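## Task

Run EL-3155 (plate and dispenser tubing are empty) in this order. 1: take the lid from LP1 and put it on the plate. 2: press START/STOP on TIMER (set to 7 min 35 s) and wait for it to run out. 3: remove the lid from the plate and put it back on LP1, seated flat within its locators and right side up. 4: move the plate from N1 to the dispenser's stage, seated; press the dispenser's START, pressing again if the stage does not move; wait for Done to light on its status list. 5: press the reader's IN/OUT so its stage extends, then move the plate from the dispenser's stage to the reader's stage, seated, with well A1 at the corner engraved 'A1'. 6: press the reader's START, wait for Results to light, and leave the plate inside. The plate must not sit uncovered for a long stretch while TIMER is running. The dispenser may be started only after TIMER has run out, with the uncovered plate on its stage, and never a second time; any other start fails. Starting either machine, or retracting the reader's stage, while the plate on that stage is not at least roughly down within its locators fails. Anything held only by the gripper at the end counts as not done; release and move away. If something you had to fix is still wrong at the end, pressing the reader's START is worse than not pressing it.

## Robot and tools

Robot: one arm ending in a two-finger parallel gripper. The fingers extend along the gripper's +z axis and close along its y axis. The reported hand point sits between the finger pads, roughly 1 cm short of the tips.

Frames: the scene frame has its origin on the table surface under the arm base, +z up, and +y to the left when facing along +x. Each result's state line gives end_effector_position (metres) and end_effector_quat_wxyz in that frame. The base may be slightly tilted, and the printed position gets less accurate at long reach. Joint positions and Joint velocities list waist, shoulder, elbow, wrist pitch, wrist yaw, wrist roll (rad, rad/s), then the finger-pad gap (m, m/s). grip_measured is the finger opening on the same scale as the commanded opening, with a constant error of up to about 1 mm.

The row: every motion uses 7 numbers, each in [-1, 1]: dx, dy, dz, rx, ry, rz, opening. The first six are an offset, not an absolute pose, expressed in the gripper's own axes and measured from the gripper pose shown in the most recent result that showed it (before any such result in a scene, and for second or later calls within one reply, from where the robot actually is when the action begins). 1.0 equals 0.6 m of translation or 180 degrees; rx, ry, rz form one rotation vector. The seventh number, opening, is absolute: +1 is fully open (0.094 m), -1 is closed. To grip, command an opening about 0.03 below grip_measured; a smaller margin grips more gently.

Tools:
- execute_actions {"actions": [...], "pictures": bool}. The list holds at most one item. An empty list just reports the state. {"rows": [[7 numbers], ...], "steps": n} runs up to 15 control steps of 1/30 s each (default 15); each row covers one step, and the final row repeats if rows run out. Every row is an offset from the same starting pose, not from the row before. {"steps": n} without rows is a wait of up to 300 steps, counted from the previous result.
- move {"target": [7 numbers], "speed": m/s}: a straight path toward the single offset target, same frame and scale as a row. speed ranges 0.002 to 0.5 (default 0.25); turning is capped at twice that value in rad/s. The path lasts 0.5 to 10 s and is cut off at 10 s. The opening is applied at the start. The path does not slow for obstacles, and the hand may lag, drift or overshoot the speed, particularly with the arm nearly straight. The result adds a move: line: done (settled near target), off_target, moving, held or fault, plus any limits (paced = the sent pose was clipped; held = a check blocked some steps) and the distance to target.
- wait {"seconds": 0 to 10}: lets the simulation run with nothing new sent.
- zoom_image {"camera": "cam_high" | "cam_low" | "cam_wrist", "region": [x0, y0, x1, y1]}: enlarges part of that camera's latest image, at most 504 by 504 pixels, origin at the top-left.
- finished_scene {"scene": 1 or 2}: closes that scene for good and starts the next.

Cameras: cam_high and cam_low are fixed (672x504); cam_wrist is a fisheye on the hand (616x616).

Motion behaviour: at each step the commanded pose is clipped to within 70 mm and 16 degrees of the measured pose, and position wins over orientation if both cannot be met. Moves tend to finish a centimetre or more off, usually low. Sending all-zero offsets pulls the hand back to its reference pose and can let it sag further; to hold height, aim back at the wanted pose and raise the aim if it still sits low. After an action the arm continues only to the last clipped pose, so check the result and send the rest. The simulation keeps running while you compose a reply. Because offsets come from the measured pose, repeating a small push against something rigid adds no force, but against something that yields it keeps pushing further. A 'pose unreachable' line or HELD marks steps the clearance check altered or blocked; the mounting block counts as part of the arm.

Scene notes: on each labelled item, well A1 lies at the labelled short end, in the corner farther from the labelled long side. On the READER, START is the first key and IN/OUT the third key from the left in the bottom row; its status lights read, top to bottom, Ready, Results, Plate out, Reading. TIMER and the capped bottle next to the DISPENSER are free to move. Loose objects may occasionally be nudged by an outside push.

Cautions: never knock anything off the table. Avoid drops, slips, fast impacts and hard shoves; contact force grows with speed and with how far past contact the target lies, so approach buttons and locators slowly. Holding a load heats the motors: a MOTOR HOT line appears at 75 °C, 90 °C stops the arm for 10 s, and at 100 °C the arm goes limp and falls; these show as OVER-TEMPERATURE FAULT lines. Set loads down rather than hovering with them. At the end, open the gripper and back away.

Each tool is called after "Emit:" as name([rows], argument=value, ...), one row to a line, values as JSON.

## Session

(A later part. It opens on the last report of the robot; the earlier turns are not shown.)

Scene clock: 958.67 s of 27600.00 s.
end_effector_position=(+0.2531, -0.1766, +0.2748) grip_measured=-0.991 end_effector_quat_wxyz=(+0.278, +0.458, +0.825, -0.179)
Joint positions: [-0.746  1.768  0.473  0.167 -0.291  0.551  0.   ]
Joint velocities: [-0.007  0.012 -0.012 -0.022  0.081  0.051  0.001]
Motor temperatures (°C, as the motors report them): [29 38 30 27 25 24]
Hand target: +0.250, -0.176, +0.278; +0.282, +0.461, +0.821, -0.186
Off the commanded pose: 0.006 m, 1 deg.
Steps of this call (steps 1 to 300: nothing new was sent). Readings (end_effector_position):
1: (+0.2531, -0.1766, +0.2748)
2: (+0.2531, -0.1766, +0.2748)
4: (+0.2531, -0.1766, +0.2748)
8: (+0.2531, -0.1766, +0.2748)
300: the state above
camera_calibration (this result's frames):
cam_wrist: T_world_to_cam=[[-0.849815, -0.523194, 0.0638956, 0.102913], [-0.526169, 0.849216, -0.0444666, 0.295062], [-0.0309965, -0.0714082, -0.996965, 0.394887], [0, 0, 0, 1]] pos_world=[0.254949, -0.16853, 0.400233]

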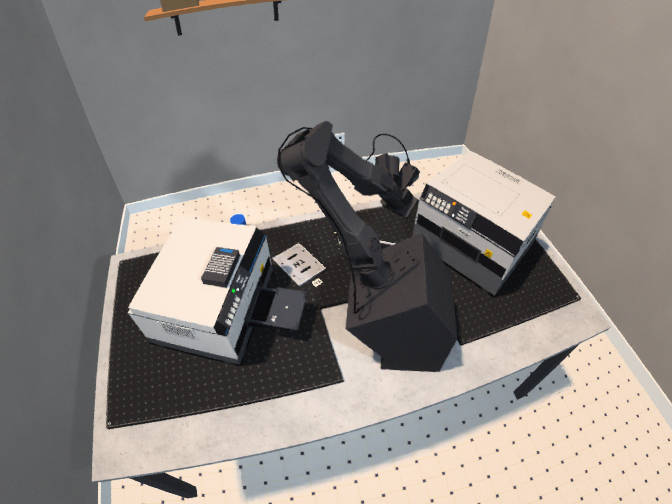

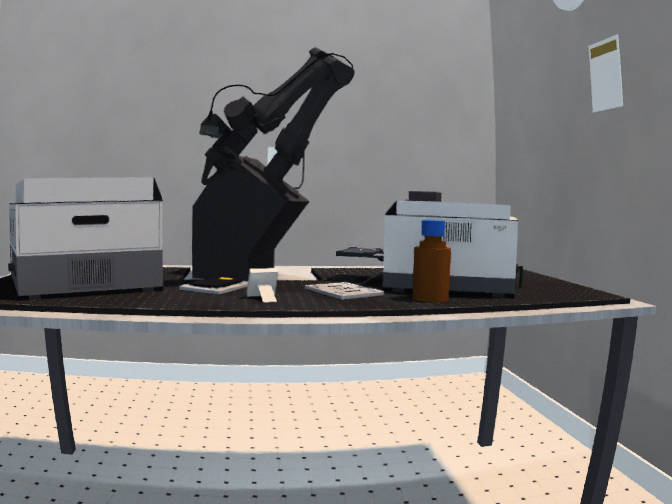

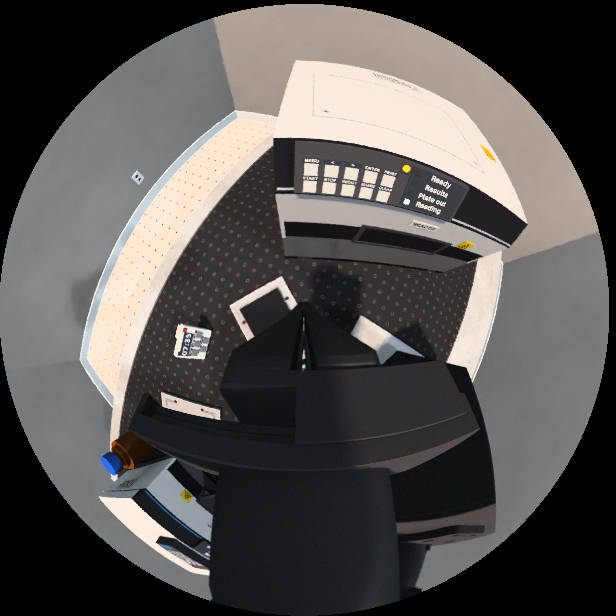

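Emit:
wait(seconds=8)

Scene clock: 967.73 s of 27600.00 s.
end_effector_position=(+0.2531, -0.1766, +0.2748) grip_measured=-0.991 end_effector_quat_wxyz=(+0.278, +0.458, +0.825, -0.179)
Joint positions: [-0.746  1.768  0.473  0.167 -0.291  0.551  0.   ]
Joint velocities: [-0.007 -0.002 -0.007 -0.022 -0.022  0.022 -0.001]
Motor temperatures (°C, as the motors report them): [28 38 29 27 25 24]
Hand target: +0.250, -0.177, +0.278; +0.282, +0.461, +0.821, -0.186
Off the commanded pose: 0.006 m, 1 deg.
Steps of this call (steps 1 to 272: nothing new was sent). Readings (end_effector_position):
1: (+0.2531, -0.1766, +0.2748)
2: (+0.2531, -0.1766, +0.2748)
4: (+0.2531, -0.1766, +0.2748)
8: (+0.2531, -0.1766, +0.2748)
272: the state above
camera_calibration (this result's frames):
cam_wrist: T_world_to_cam=[[-0.849815, -0.523194, 0.0638956, 0.102913], [-0.526169, 0.849216, -0.0444666, 0.295062], [-0.0309965, -0.0714082, -0.996965, 0.394887], [0, 0, 0, 1]] pos_world=[0.254949, -0.16853, 0.400233]

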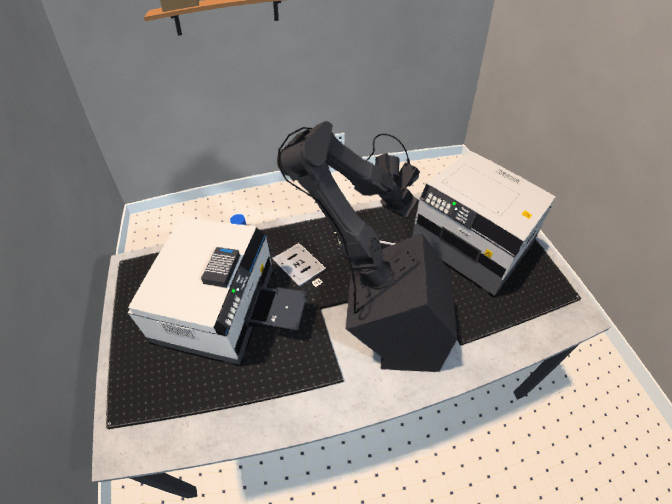

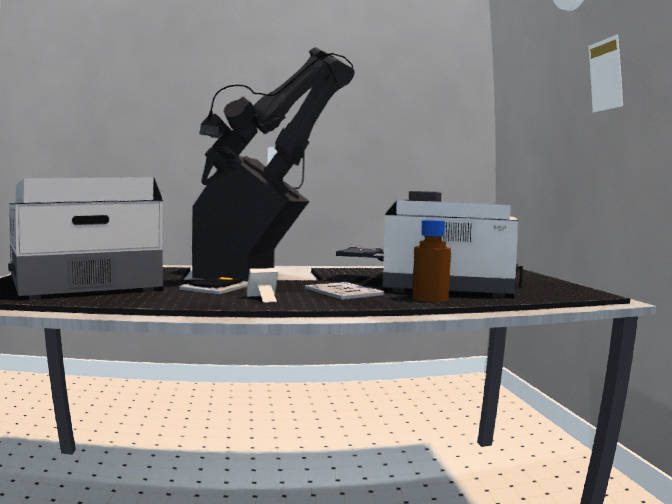

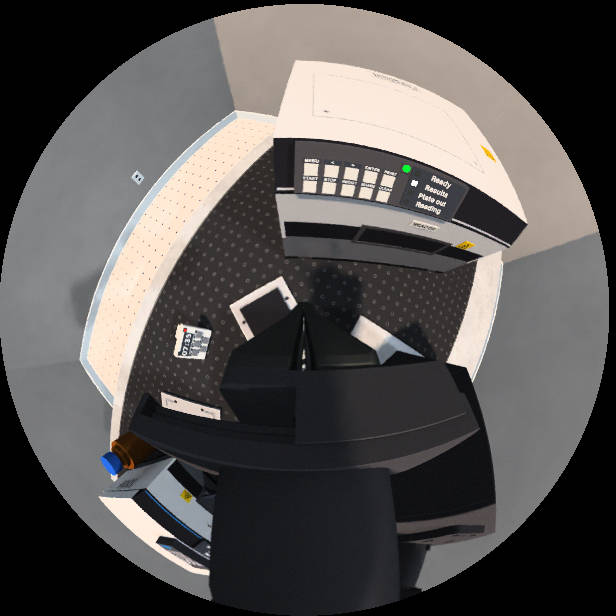

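Emit:
finished_scene(scene=2)

The scene is finished: the task was done.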